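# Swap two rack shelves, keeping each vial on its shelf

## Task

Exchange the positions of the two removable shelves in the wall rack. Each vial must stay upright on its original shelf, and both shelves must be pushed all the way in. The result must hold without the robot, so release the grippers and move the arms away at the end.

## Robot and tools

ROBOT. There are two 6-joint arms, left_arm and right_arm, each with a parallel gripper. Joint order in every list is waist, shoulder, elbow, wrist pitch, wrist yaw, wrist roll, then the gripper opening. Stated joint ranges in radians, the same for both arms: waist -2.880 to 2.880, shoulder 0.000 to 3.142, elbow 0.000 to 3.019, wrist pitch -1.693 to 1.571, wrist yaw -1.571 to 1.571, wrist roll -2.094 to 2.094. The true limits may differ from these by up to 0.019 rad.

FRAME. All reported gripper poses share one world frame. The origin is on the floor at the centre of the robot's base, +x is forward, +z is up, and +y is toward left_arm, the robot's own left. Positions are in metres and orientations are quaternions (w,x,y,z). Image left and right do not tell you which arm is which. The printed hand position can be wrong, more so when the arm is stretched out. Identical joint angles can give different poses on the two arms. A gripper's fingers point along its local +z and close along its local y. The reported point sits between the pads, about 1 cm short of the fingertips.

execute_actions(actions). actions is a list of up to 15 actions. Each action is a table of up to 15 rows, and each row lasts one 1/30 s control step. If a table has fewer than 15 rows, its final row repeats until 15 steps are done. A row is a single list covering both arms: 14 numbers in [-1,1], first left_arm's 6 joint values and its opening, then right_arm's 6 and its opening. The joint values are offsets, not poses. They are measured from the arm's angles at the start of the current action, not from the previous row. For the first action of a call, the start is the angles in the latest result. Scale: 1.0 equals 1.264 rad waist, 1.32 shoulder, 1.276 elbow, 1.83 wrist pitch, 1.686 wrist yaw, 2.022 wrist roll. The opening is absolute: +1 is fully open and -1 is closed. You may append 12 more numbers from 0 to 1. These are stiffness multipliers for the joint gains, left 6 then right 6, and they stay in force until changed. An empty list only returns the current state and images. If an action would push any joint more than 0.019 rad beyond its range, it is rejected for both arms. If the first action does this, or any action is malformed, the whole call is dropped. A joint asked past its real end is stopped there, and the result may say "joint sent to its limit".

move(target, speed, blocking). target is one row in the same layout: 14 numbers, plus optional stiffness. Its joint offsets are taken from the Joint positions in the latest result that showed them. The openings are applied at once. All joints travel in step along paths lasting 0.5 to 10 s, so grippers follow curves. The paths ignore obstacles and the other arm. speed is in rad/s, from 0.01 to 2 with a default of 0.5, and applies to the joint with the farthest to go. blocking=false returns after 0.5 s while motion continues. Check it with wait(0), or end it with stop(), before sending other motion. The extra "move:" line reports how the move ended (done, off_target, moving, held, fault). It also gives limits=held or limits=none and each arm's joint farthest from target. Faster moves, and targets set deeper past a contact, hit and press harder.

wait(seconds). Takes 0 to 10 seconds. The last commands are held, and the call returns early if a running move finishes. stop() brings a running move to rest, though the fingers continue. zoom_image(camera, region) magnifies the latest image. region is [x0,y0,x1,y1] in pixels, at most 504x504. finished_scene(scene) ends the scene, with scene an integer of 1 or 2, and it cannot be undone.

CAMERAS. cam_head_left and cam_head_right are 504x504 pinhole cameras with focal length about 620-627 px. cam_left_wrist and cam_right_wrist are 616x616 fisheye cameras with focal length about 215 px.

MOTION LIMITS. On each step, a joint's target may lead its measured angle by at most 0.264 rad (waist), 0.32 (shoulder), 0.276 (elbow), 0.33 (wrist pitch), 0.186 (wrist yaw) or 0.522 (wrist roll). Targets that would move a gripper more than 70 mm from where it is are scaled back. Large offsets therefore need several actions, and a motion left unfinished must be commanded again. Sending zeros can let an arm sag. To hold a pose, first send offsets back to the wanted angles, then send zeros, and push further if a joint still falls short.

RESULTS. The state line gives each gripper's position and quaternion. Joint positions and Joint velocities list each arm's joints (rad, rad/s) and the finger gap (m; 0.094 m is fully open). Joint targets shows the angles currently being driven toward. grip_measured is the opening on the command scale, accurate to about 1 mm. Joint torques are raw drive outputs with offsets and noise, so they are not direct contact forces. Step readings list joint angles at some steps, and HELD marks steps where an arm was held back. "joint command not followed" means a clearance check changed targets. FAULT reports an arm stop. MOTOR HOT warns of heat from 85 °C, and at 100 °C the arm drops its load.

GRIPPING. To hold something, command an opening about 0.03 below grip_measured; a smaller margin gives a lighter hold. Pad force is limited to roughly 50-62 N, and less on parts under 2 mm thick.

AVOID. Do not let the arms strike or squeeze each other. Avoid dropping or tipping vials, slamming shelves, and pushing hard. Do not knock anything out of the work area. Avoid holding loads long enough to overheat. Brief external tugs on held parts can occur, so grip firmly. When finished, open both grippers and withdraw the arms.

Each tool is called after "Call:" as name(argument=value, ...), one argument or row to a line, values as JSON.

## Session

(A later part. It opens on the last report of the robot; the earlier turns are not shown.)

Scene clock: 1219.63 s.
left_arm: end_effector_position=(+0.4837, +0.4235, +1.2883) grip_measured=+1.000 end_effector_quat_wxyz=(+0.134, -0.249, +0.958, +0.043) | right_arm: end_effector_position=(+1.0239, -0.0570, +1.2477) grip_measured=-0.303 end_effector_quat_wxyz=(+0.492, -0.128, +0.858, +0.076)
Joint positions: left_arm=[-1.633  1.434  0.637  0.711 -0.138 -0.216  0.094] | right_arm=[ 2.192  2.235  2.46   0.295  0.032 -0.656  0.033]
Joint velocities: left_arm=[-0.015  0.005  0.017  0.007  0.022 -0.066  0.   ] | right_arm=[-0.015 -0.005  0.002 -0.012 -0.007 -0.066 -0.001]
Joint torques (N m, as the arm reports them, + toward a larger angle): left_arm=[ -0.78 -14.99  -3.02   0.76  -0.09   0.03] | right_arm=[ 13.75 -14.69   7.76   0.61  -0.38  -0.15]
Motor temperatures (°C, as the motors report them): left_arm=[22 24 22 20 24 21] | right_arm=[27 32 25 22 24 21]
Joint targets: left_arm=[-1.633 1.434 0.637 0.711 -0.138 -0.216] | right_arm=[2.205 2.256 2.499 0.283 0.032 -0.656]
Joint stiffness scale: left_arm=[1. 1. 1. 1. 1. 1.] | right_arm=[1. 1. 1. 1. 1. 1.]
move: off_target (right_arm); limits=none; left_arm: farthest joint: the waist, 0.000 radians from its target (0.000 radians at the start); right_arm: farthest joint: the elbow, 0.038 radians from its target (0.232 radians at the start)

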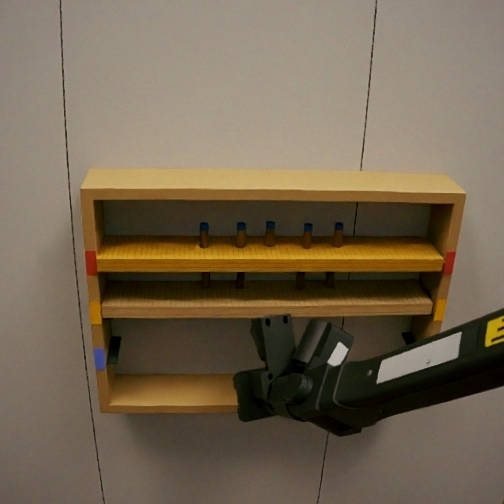

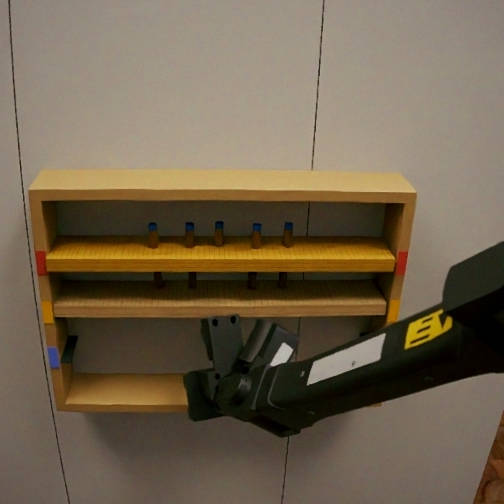

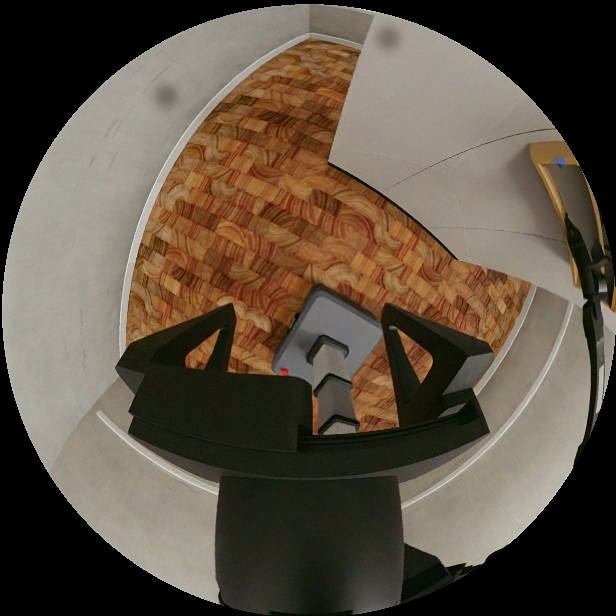

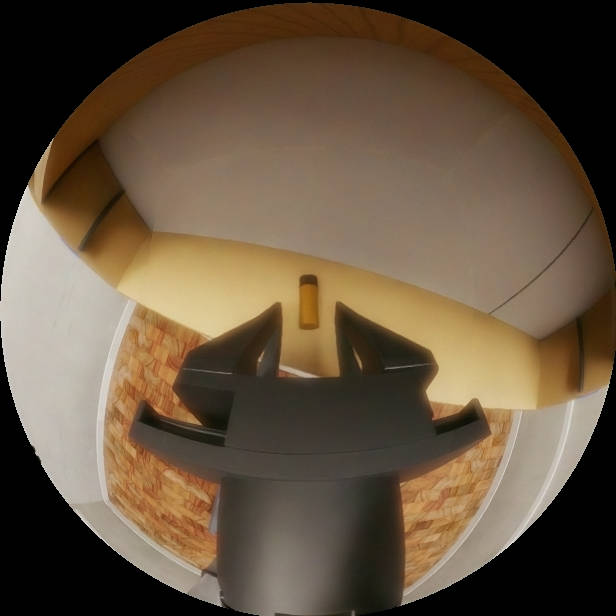

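Call:
execute_actions(
  actions=[
    [[0,0,0,0,0,0,1,0.01,0.01,0.02,0,0,0,-0.7]],
    [[0,0,0,0,0,0,1,0.01,0.01,0.02,0,0,0,-0.79]],
  ],
)

Call:
move(
  target=[0,0,0,0,0,0,1,0.01,-0.062,-0.12,0.066,0,0,-0.79],
  speed=0.15,
)

Scene clock: 1230.77 s.
left_arm: end_effector_position=(+0.4837, +0.4235, +1.2883) grip_measured=+1.000 end_effector_quat_wxyz=(+0.134, -0.249, +0.958, +0.043) | right_arm: end_effector_position=(+1.0239, -0.0570, +1.2477) grip_measured=-0.780 end_effector_quat_wxyz=(+0.492, -0.128, +0.858, +0.076)
Joint positions: left_arm=[-1.633  1.434  0.637  0.711 -0.138 -0.216  0.094] | right_arm=[ 2.192  2.235  2.46   0.295  0.032 -0.656  0.01 ]
Joint velocities: left_arm=[-0.015 -0.024  0.007 -0.012 -0.007 -0.066  0.   ] | right_arm=[-0.005 -0.005  0.017 -0.007 -0.007  0.022  0.   ]
Joint torques (N m, as the arm reports them, + toward a larger angle): left_arm=[ -0.77 -14.94  -3.04   0.75  -0.09   0.03] | right_arm=[ 13.78 -15.05   6.93   1.    -0.37  -0.14]
Motor temperatures (°C, as the motors report them): left_arm=[22 24 22 20 24 21] | right_arm=[27 32 26 22 24 21]
Joint targets: left_arm=[-1.633 1.434 0.637 0.711 -0.138 -0.216] | right_arm=[2.205 2.248 2.485 0.295 0.032 -0.656]
Joint stiffness scale: left_arm=[1. 1. 1. 1. 1. 1.] | right_arm=[1. 1. 1. 1. 1. 1.]
Step readings (joint positions; steps 1 to 15: 1st action; 16 to 30: 2nd action):
0: left_arm=[-1.633 1.434 0.637 0.711 -0.138 -0.216] | right_arm=[2.192 2.235 2.460 0.295 0.032 -0.656]
1: left_arm=[-1.633 1.434 0.637 0.711 -0.138 -0.216] | right_arm=[2.192 2.235 2.460 0.295 0.032 -0.656]
2: left_arm=[-1.633 1.434 0.637 0.711 -0.138 -0.216] | right_arm=[2.192 2.235 2.460 0.295 0.032 -0.656]
4: left_arm=[-1.633 1.434 0.637 0.711 -0.138 -0.216] | right_arm=[2.192 2.235 2.460 0.295 0.032 -0.656]
8: left_arm=[-1.633 1.434 0.637 0.711 -0.138 -0.216] | right_arm=[2.192 2.235 2.460 0.295 0.032 -0.656]
15: left_arm=[-1.633 1.434 0.637 0.711 -0.138 -0.216] | right_arm=[2.192 2.235 2.460 0.295 0.032 -0.656]
16: left_arm=[-1.633 1.434 0.637 0.711 -0.138 -0.216] | right_arm=[2.192 2.235 2.460 0.295 0.032 -0.656]
17: left_arm=[-1.633 1.434 0.637 0.711 -0.138 -0.216] | right_arm=[2.192 2.235 2.460 0.295 0.032 -0.656]
19: left_arm=[-1.633 1.434 0.637 0.711 -0.138 -0.216] | right_arm=[2.192 2.235 2.460 0.295 0.032 -0.656]
23: left_arm=[-1.633 1.434 0.637 0.711 -0.138 -0.216] | right_arm=[2.192 2.235 2.460 0.295 0.032 -0.656]
30: Joint positions above

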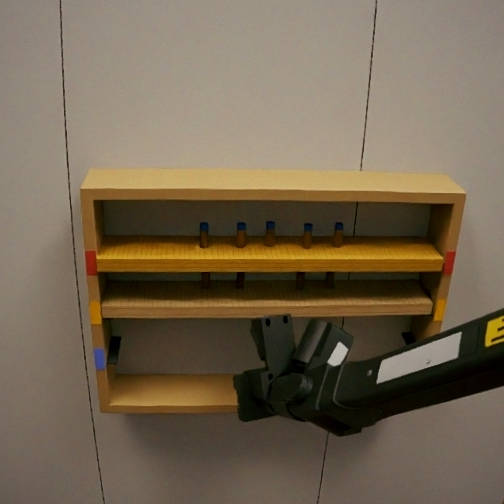

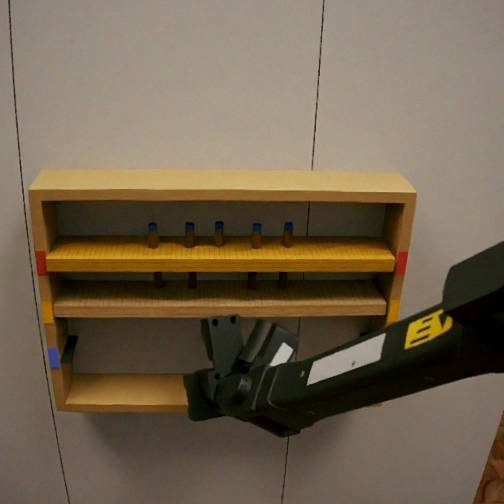

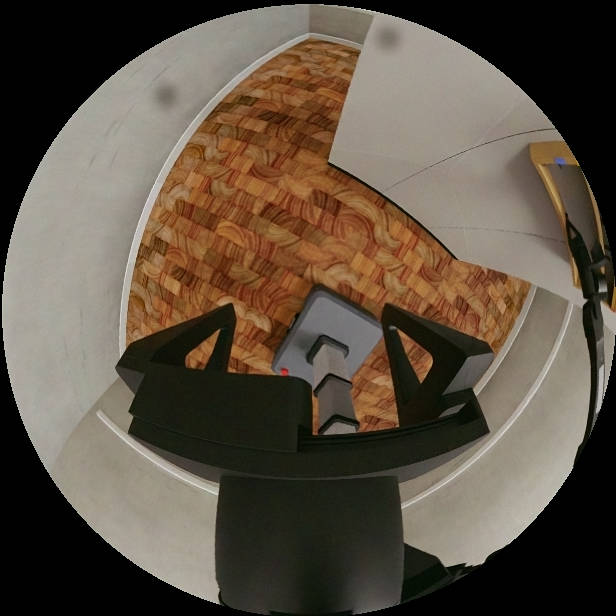

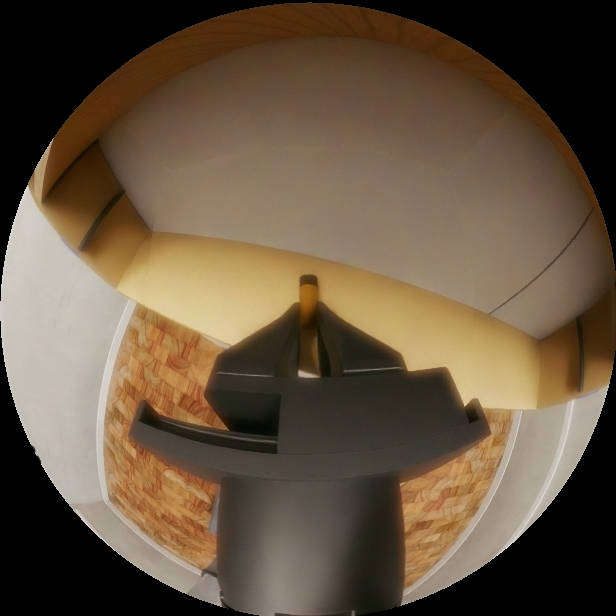

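Scene clock: 1232.13 s.
left_arm: end_effector_position=(+0.4837, +0.4235, +1.2883) grip_measured=+1.000 end_effector_quat_wxyz=(+0.134, -0.249, +0.958, +0.043) | right_arm: end_effector_position=(+1.0018, -0.0556, +1.2469) grip_measured=-0.780 end_effector_quat_wxyz=(+0.493, -0.127, +0.857, +0.075)
Joint positions: left_arm=[-1.633  1.434  0.637  0.711 -0.138 -0.216  0.094] | right_arm=[ 2.192  2.18   2.307  0.395  0.032 -0.656  0.01 ]
Joint velocities: left_arm=[-0.015  0.005  0.002 -0.002  0.007 -0.007  0.   ] | right_arm=[-0.015  0.005 -0.002  0.012 -0.007 -0.081  0.001]
Joint torques (N m, as the arm reports them, + toward a larger angle): left_arm=[ -0.85 -14.96  -3.03   0.76  -0.09   0.03] | right_arm=[ 13.51 -17.2    4.62   1.72  -0.37  -0.13]
Motor temperatures (°C, as the motors report them): left_arm=[22 24 22 20 24 21] | right_arm=[27 32 26 22 24 21]
Joint targets: left_arm=[-1.633 1.434 0.637 0.711 -0.138 -0.216] | right_arm=[2.205 2.153 2.306 0.416 0.032 -0.656]
Joint stiffness scale: left_arm=[1. 1. 1. 1. 1. 1.] | right_arm=[1. 1. 1. 1. 1. 1.]
move: off_target (right_arm); limits=none; left_arm: farthest joint: the waist, 0.000 radians from its target (0.000 radians at the start); right_arm: farthest joint: the shoulder, 0.026 radians from its target (0.082 radians at the start)

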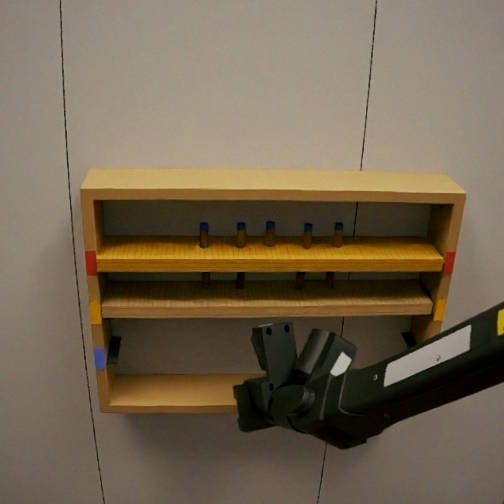

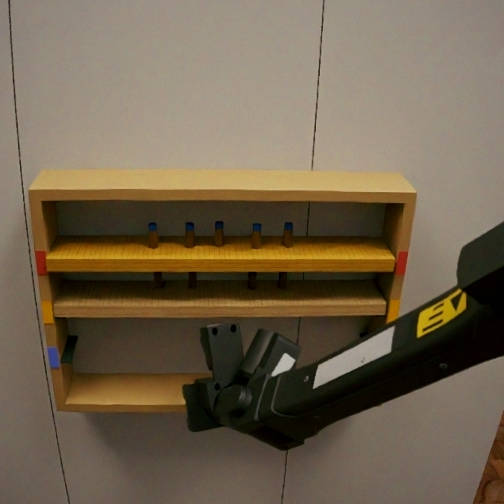

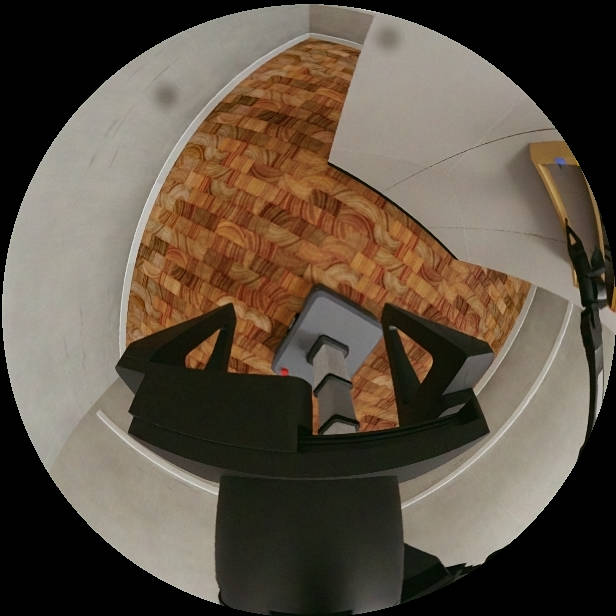

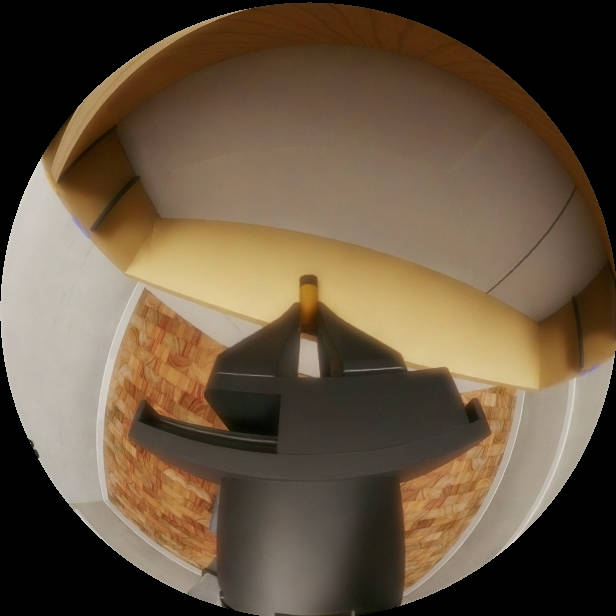

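Call:
move(
  target=[0,0,0,0,0,0,1,0.01,-0.161,-0.421,0.44,-0.189,0.03,-0.79],
  speed=0.4,
)

Call:
zoom_image(
  camera="cam_head_left",
  region=[200,260,360,400],
)

Scene clock: 1247.50 s.
left_arm: end_effector_position=(+0.4837, +0.4235, +1.2883) grip_measured=+1.000 end_effector_quat_wxyz=(+0.134, -0.249, +0.958, +0.043) | right_arm: end_effector_position=(+0.9338, -0.0742, +1.3778) grip_measured=-0.780 end_effector_quat_wxyz=(+0.703, -0.104, +0.696, +0.100)
Joint positions: left_arm=[-1.633  1.434  0.637  0.711 -0.138 -0.216  0.094] | right_arm=[ 2.192  1.989  1.773  1.178 -0.282 -0.608  0.01 ]
Joint velocities: left_arm=[-0.015 -0.034 -0.012 -0.017 -0.022 -0.022  0.   ] | right_arm=[-0.015 -0.005  0.002 -0.002 -0.037 -0.037 -0.001]
Joint torques (N m, as the arm reports them, + toward a larger angle): left_arm=[ -0.78 -14.94  -3.02   0.73  -0.09   0.03] | right_arm=[ 12.09 -15.37   2.4    1.9   -0.55  -0.03]
Motor temperatures (°C, as the motors report them): left_arm=[22 24 22 20 24 21] | right_arm=[27 32 25 22 24 21]
Joint targets: left_arm=[-1.633 1.434 0.637 0.711 -0.138 -0.216] | right_arm=[2.205 1.967 1.770 1.200 -0.287 -0.595]
Joint stiffness scale: left_arm=[1. 1. 1. 1. 1. 1.] | right_arm=[1. 1. 1. 1. 1. 1.]
move: off_target (right_arm); limits=none; left_arm: farthest joint: the waist, 0.000 radians from its target (0.000 radians at the start); right_arm: farthest joint: the shoulder, 0.022 radians from its target (0.211 radians at the start)

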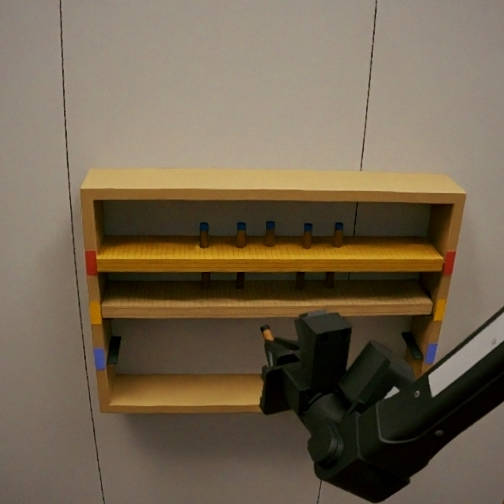

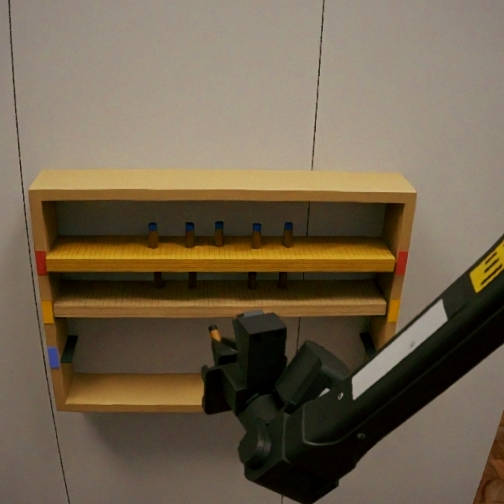

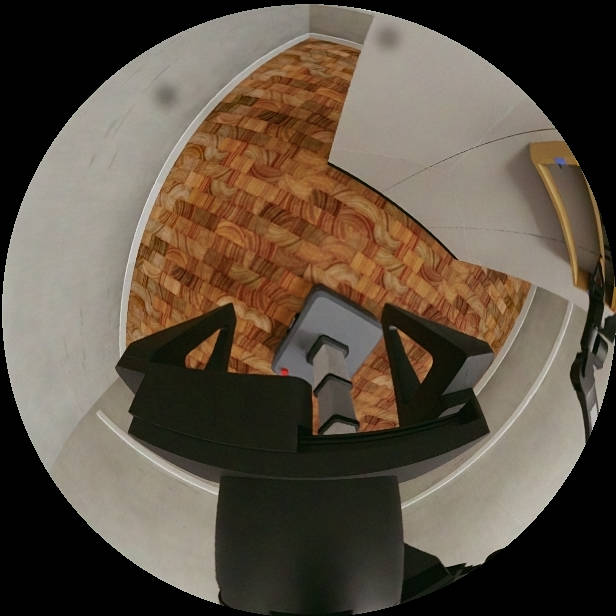

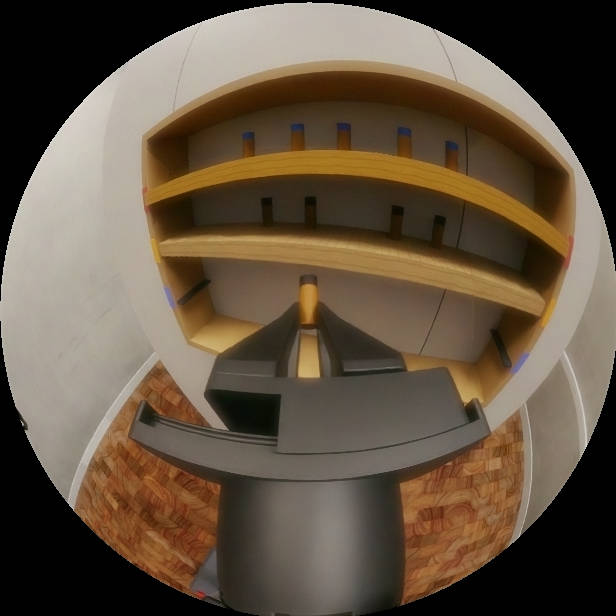

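Region (200, 260, 360, 400) of cam_head_left's 504x504 image, scaled by 3.150, with more detail than that image has; it fills the top 441 rows of this view, and the rest is white.

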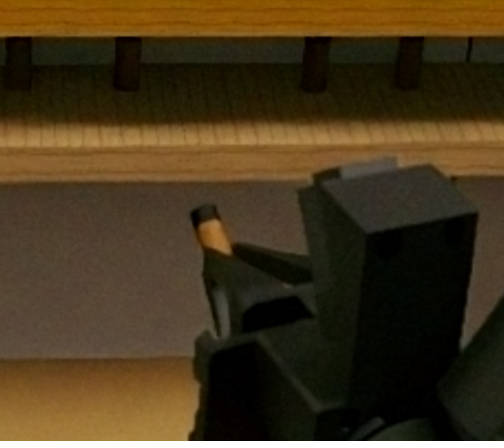

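Call:
move(
  target=[0,0,0,0,0,0,1,0.039,-0.044,0.078,-0.071,0.012,-0.017,-0.79],
  speed=0.1,
)

Call:
zoom_image(
  camera="cam_head_left",
  region=[200,240,360,380],
)

Scene clock: 1257.73 s.
left_arm: end_effector_position=(+0.4837, +0.4235, +1.2883) grip_measured=+1.000 end_effector_quat_wxyz=(+0.134, -0.249, +0.958, +0.043) | right_arm: end_effector_position=(+0.9791, -0.0777, +1.4103) grip_measured=-0.780 end_effector_quat_wxyz=(+0.705, -0.103, +0.695, +0.098)
Joint positions: left_arm=[-1.633  1.434  0.637  0.711 -0.138 -0.216  0.094] | right_arm=[ 2.218  1.95   1.851  1.061 -0.267 -0.63   0.01 ]
Joint velocities: left_arm=[ 0.015 -0.015  0.007 -0.002  0.022  0.022  0.   ] | right_arm=[-0.005  0.024 -0.002 -0.012 -0.007 -0.022  0.001]
Joint torques (N m, as the arm reports them, + toward a larger angle): left_arm=[ -0.85 -15.03  -3.05   0.74  -0.09   0.03] | right_arm=[ 13.06 -16.01   4.78   0.64  -0.2   -0.23]
Motor temperatures (°C, as the motors report them): left_arm=[22 24 22 20 24 21] | right_arm=[27 32 25 22 24 21]
Joint targets: left_arm=[-1.633 1.434 0.637 0.711 -0.138 -0.216] | right_arm=[2.241 1.931 1.873 1.048 -0.262 -0.643]
Joint stiffness scale: left_arm=[1. 1. 1. 1. 1. 1.] | right_arm=[1. 1. 1. 1. 1. 1.]
move: off_target (right_arm); limits=none; left_arm: farthest joint: the waist, 0.000 radians from its target (0.000 radians at the start); right_arm: farthest joint: the waist, 0.024 radians from its target (0.049 radians at the start)

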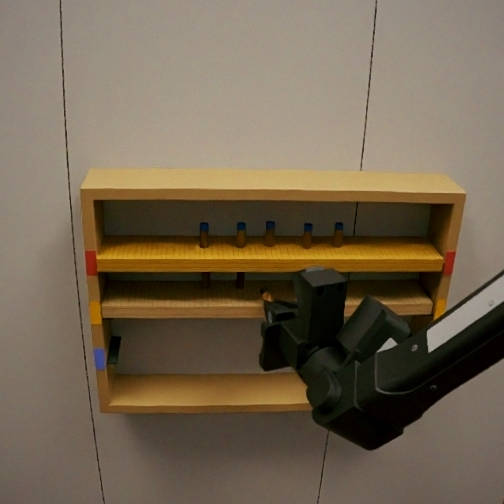

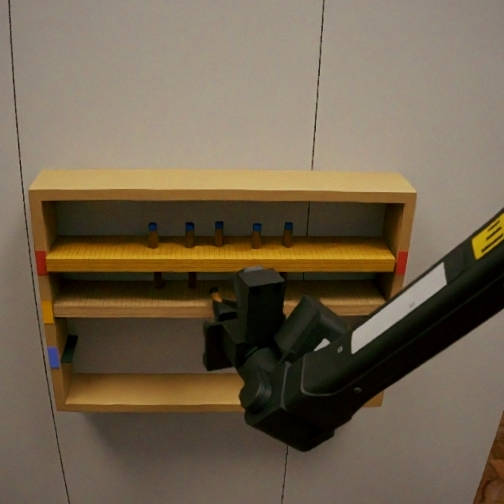

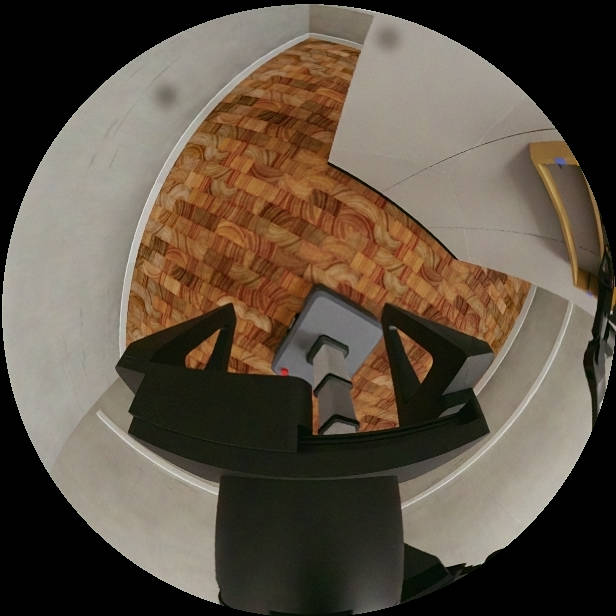

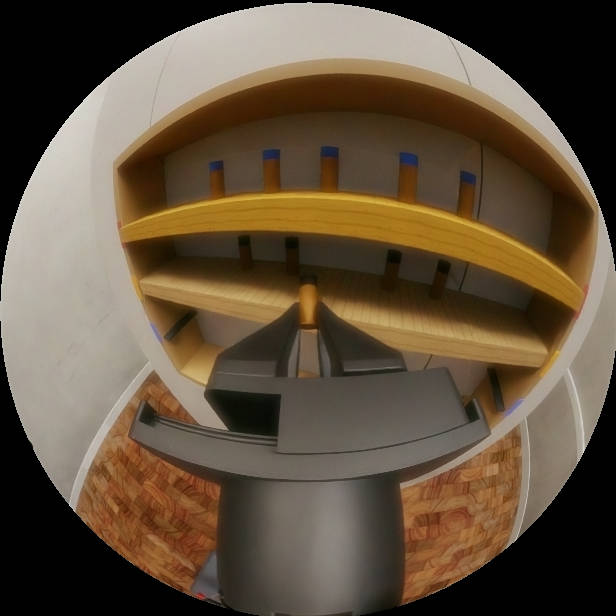

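Region (200, 240, 360, 380) of cam_head_left's 504x504 image, scaled by 3.150, with more detail than that image has; it fills the top 441 rows of this view, and the rest is white.

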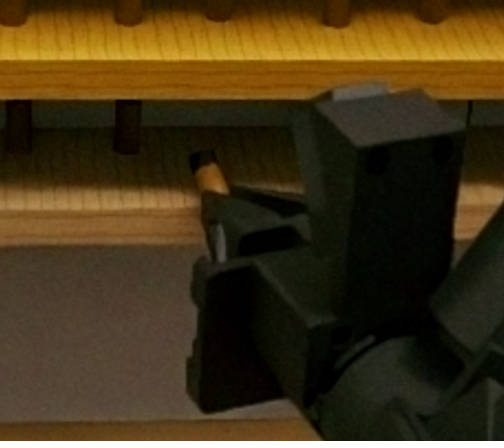

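Call:
move(
  target=[0,0,0,0,0,0,1,-0.025,0.034,0.004,0.021,-0.006,0.011,-0.78],
  speed=0.04,
)

Call:
zoom_image(
  camera="cam_head_left",
  region=[220,260,320,350],
)

Call:
zoom_image(
  camera="cam_right_wrist",
  region=[230,240,390,380],
)

Scene clock: 1265.07 s.
left_arm: end_effector_position=(+0.4837, +0.4235, +1.2883) grip_measured=+1.000 end_effector_quat_wxyz=(+0.134, -0.249, +0.958, +0.043) | right_arm: end_effector_position=(+0.9691, -0.0726, +1.3967) grip_measured=-0.777 end_effector_quat_wxyz=(+0.702, -0.103, +0.697, +0.102)
Joint positions: left_arm=[-1.633  1.434  0.637  0.711 -0.138 -0.216  0.094] | right_arm=[ 2.211  1.974  1.851  1.077 -0.272 -0.62   0.01 ]
Joint velocities: left_arm=[-0.015 -0.005  0.002  0.012  0.081  0.007  0.   ] | right_arm=[-0.005 -0.015 -0.007 -0.002  0.037  0.022  0.   ]
Joint torques (N m, as the arm reports them, + toward a larger angle): left_arm=[ -0.88 -14.96  -3.05   0.74  -0.09   0.03] | right_arm=[  9.4  -13.21   3.54   1.83  -0.54  -0.05]
Motor temperatures (°C, as the motors report them): left_arm=[22 24 22 20 24 21] | right_arm=[27 32 25 22 24 21]
Joint targets: left_arm=[-1.633 1.434 0.637 0.711 -0.138 -0.216] | right_arm=[2.186 1.995 1.856 1.100 -0.277 -0.607]
Joint stiffness scale: left_arm=[1. 1. 1. 1. 1. 1.] | right_arm=[1. 1. 1. 1. 1. 1.]
move: off_target (right_arm); limits=none; left_arm: farthest joint: the waist, 0.000 radians from its target (0.000 radians at the start); right_arm: farthest joint: the waist, 0.025 radians from its target (0.031 radians at the start)

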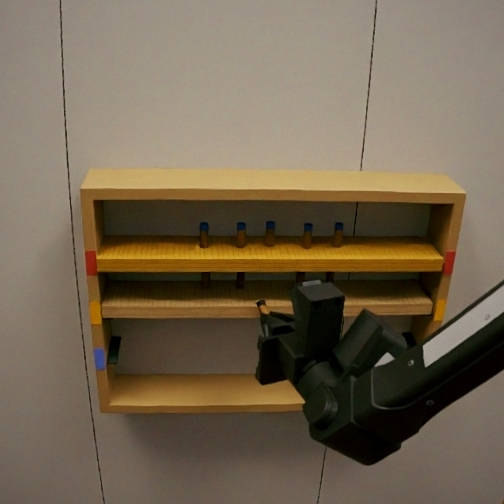

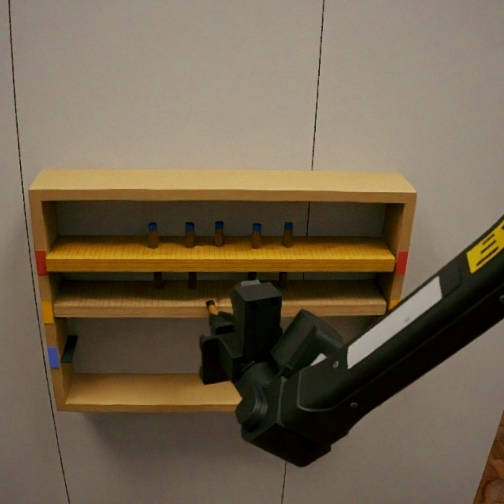

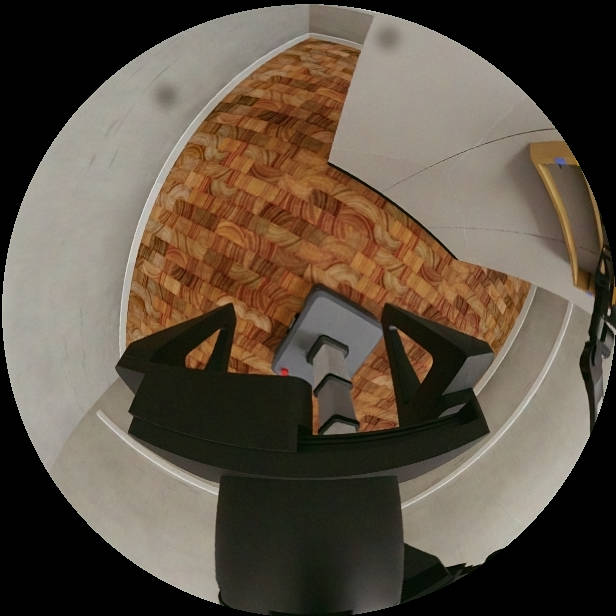

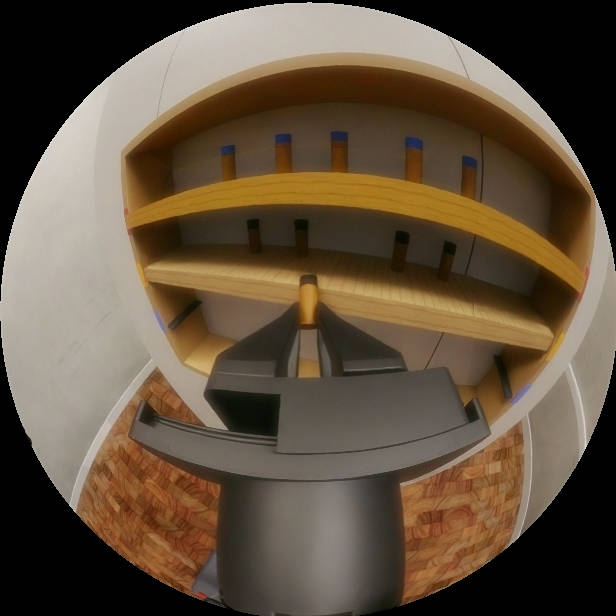

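Region (220, 260, 320, 350) of cam_head_left's 504x504 image, scaled by 5.040, with more detail than that image has; it fills the top 454 rows of this view, and the rest is white.

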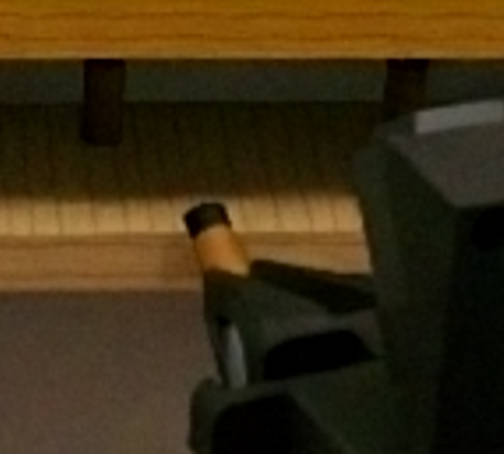

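Region (230, 240, 390, 380) of cam_right_wrist's 616x616 image, scaled by 3.150, with more detail than that image has; it fills the top 441 rows of this view, and the rest is white.

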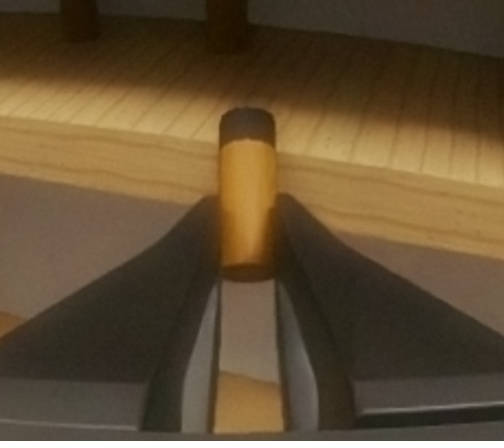

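Call:
move(
  target=[0,0,0,0,0,0,1,0,0.022,0.048,-0.02,0,0,-0.78],
  speed=0.04,
)

Call:
zoom_image(
  camera="cam_head_left",
  region=[220,260,320,350],
)

Call:
zoom_image(
  camera="cam_right_wrist",
  region=[230,240,390,380],
)

Scene clock: 1281.30 s.
left_arm: end_effector_position=(+0.4837, +0.4235, +1.2883) grip_measured=+1.000 end_effector_quat_wxyz=(+0.134, -0.249, +0.958, +0.043) | right_arm: end_effector_position=(+0.9822, -0.0774, +1.4032) grip_measured=-0.777 end_effector_quat_wxyz=(+0.707, -0.101, +0.693, +0.098)
Joint positions: left_arm=[-1.633  1.434  0.637  0.711 -0.138 -0.216  0.094] | right_arm=[ 2.211  1.975  1.887  1.058 -0.272 -0.62   0.01 ]
Joint velocities: left_arm=[-0.005 -0.005  0.022  0.002  0.022  0.051  0.   ] | right_arm=[-0.015 -0.015 -0.007  0.002 -0.051 -0.007  0.001]
Joint torques (N m, as the arm reports them, + toward a larger angle): left_arm=[ -0.79 -15.    -3.03   0.73  -0.09   0.03] | right_arm=[ 11.31 -12.76   5.2    0.52  -0.38  -0.14]
Motor temperatures (°C, as the motors report them): left_arm=[22 24 22 20 24 21] | right_arm=[27 32 24 22 24 21]
Joint targets: left_arm=[-1.633 1.434 0.637 0.711 -0.138 -0.216] | right_arm=[2.211 2.003 1.913 1.041 -0.272 -0.620]
Joint stiffness scale: left_arm=[1. 1. 1. 1. 1. 1.] | right_arm=[1. 1. 1. 1. 1. 1.]
move: off_target (right_arm); limits=none; left_arm: farthest joint: the waist, 0.000 radians from its target (0.000 radians at the start); right_arm: farthest joint: the shoulder, 0.028 radians from its target (0.029 radians at the start)

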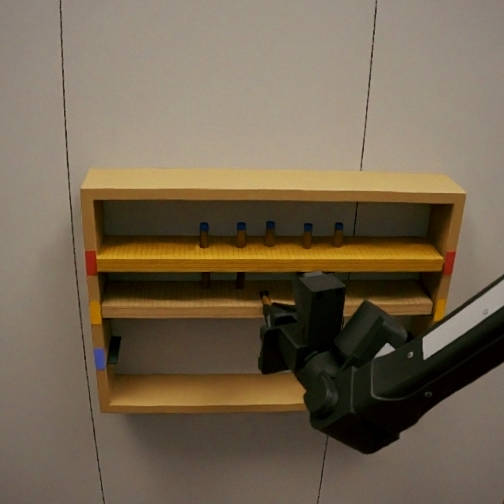

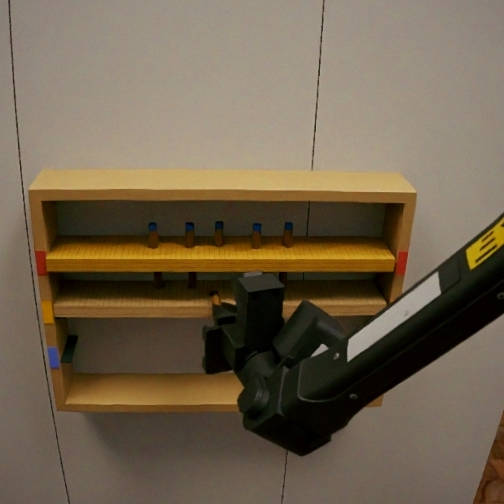

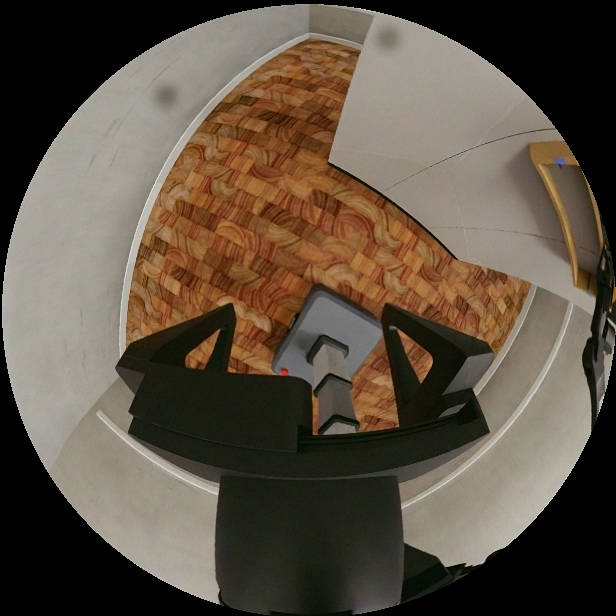

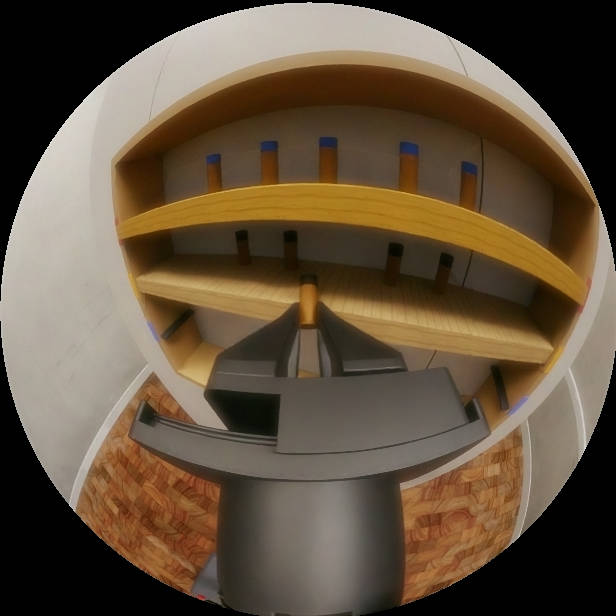

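Region (220, 260, 320, 350) of cam_head_left's 504x504 image, scaled by 5.040, with more detail than that image has; it fills the top 454 rows of this view, and the rest is white.

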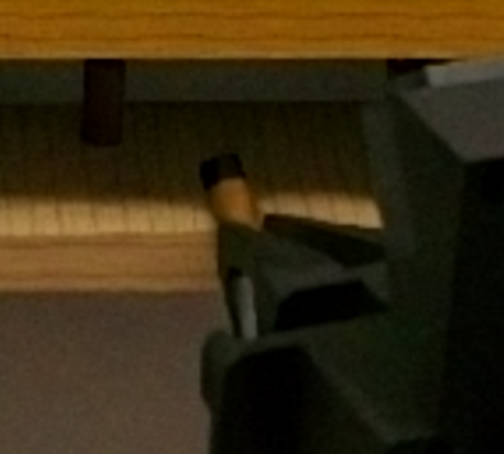

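Region (230, 240, 390, 380) of cam_right_wrist's 616x616 image, scaled by 3.150, with more detail than that image has; it fills the top 441 rows of this view, and the rest is white.

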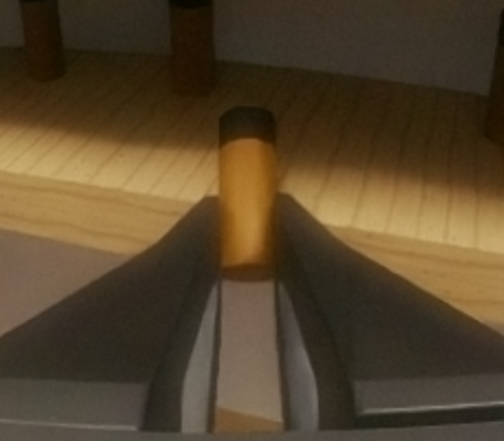

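Call:
move(
  target=[0,0,0,0,0,0,1,0,0.036,0.018,0,0,0,-0.772],
  speed=0.04,
)

Call:
zoom_image(
  camera="cam_right_wrist",
  region=[230,240,390,380],
)

Scene clock: 1288.00 s.
left_arm: end_effector_position=(+0.4837, +0.4235, +1.2883) grip_measured=+1.000 end_effector_quat_wxyz=(+0.134, -0.249, +0.958, +0.043) | right_arm: end_effector_position=(+0.9766, -0.0714, +1.3963) grip_measured=-0.770 end_effector_quat_wxyz=(+0.704, -0.104, +0.694, +0.103)
Joint positions: left_arm=[-1.633  1.434  0.637  0.711 -0.138 -0.216  0.094] | right_arm=[ 2.211  1.987  1.887  1.058 -0.278 -0.62   0.011]
Joint velocities: left_arm=[-0.015 -0.015  0.007  0.007 -0.007 -0.037  0.   ] | right_arm=[ 0.005 -0.015 -0.017 -0.007 -0.066 -0.051 -0.001]
Joint torques (N m, as the arm reports them, + toward a larger angle): left_arm=[ -0.84 -15.01  -3.04   0.75  -0.09   0.03] | right_arm=[ 11.29 -11.9    4.88   1.15  -0.16  -0.13]
Motor temperatures (°C, as the motors report them): left_arm=[22 24 22 20 24 21] | right_arm=[27 31 25 22 24 21]
Joint targets: left_arm=[-1.633 1.434 0.637 0.711 -0.138 -0.216] | right_arm=[2.211 2.022 1.910 1.058 -0.272 -0.620]
Joint stiffness scale: left_arm=[1. 1. 1. 1. 1. 1.] | right_arm=[1. 1. 1. 1. 1. 1.]
move: off_target (right_arm); limits=none; left_arm: farthest joint: the waist, 0.000 radians from its target (0.000 radians at the start); right_arm: farthest joint: the shoulder, 0.036 radians from its target (0.048 radians at the start)

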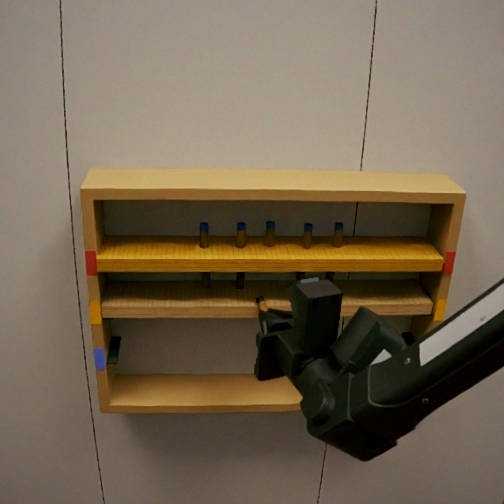

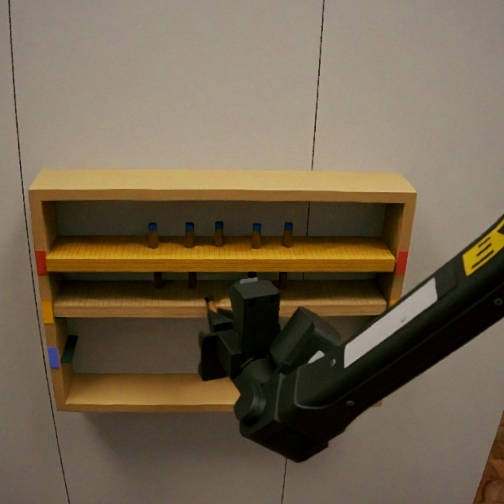

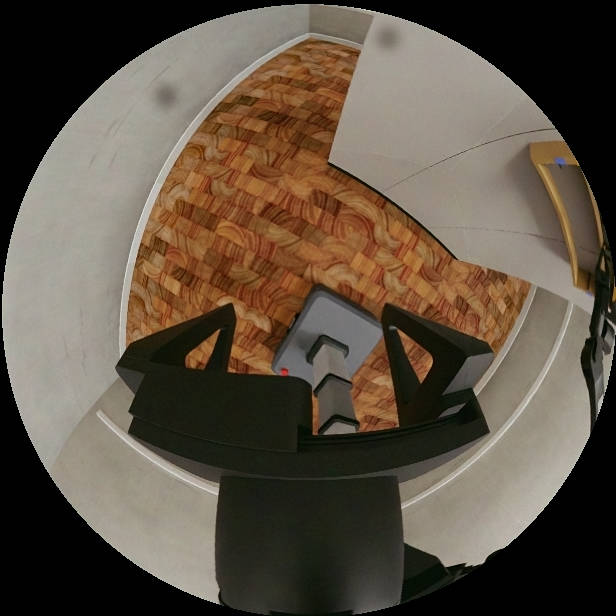

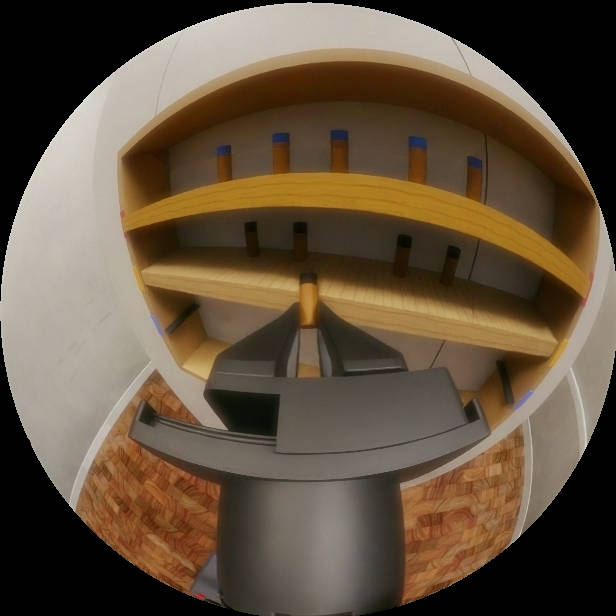

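Region (230, 240, 390, 380) of cam_right_wrist's 616x616 image, scaled by 3.150, with more detail than that image has; it fills the top 441 rows of this view, and the rest is white.

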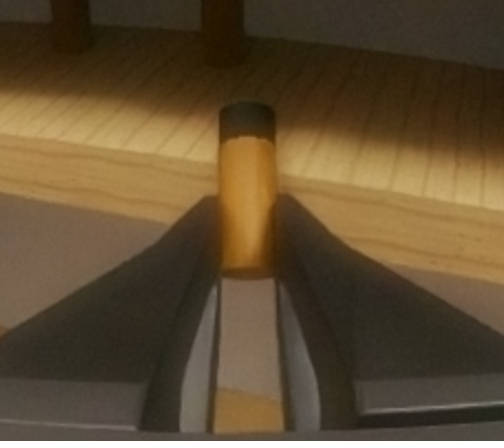

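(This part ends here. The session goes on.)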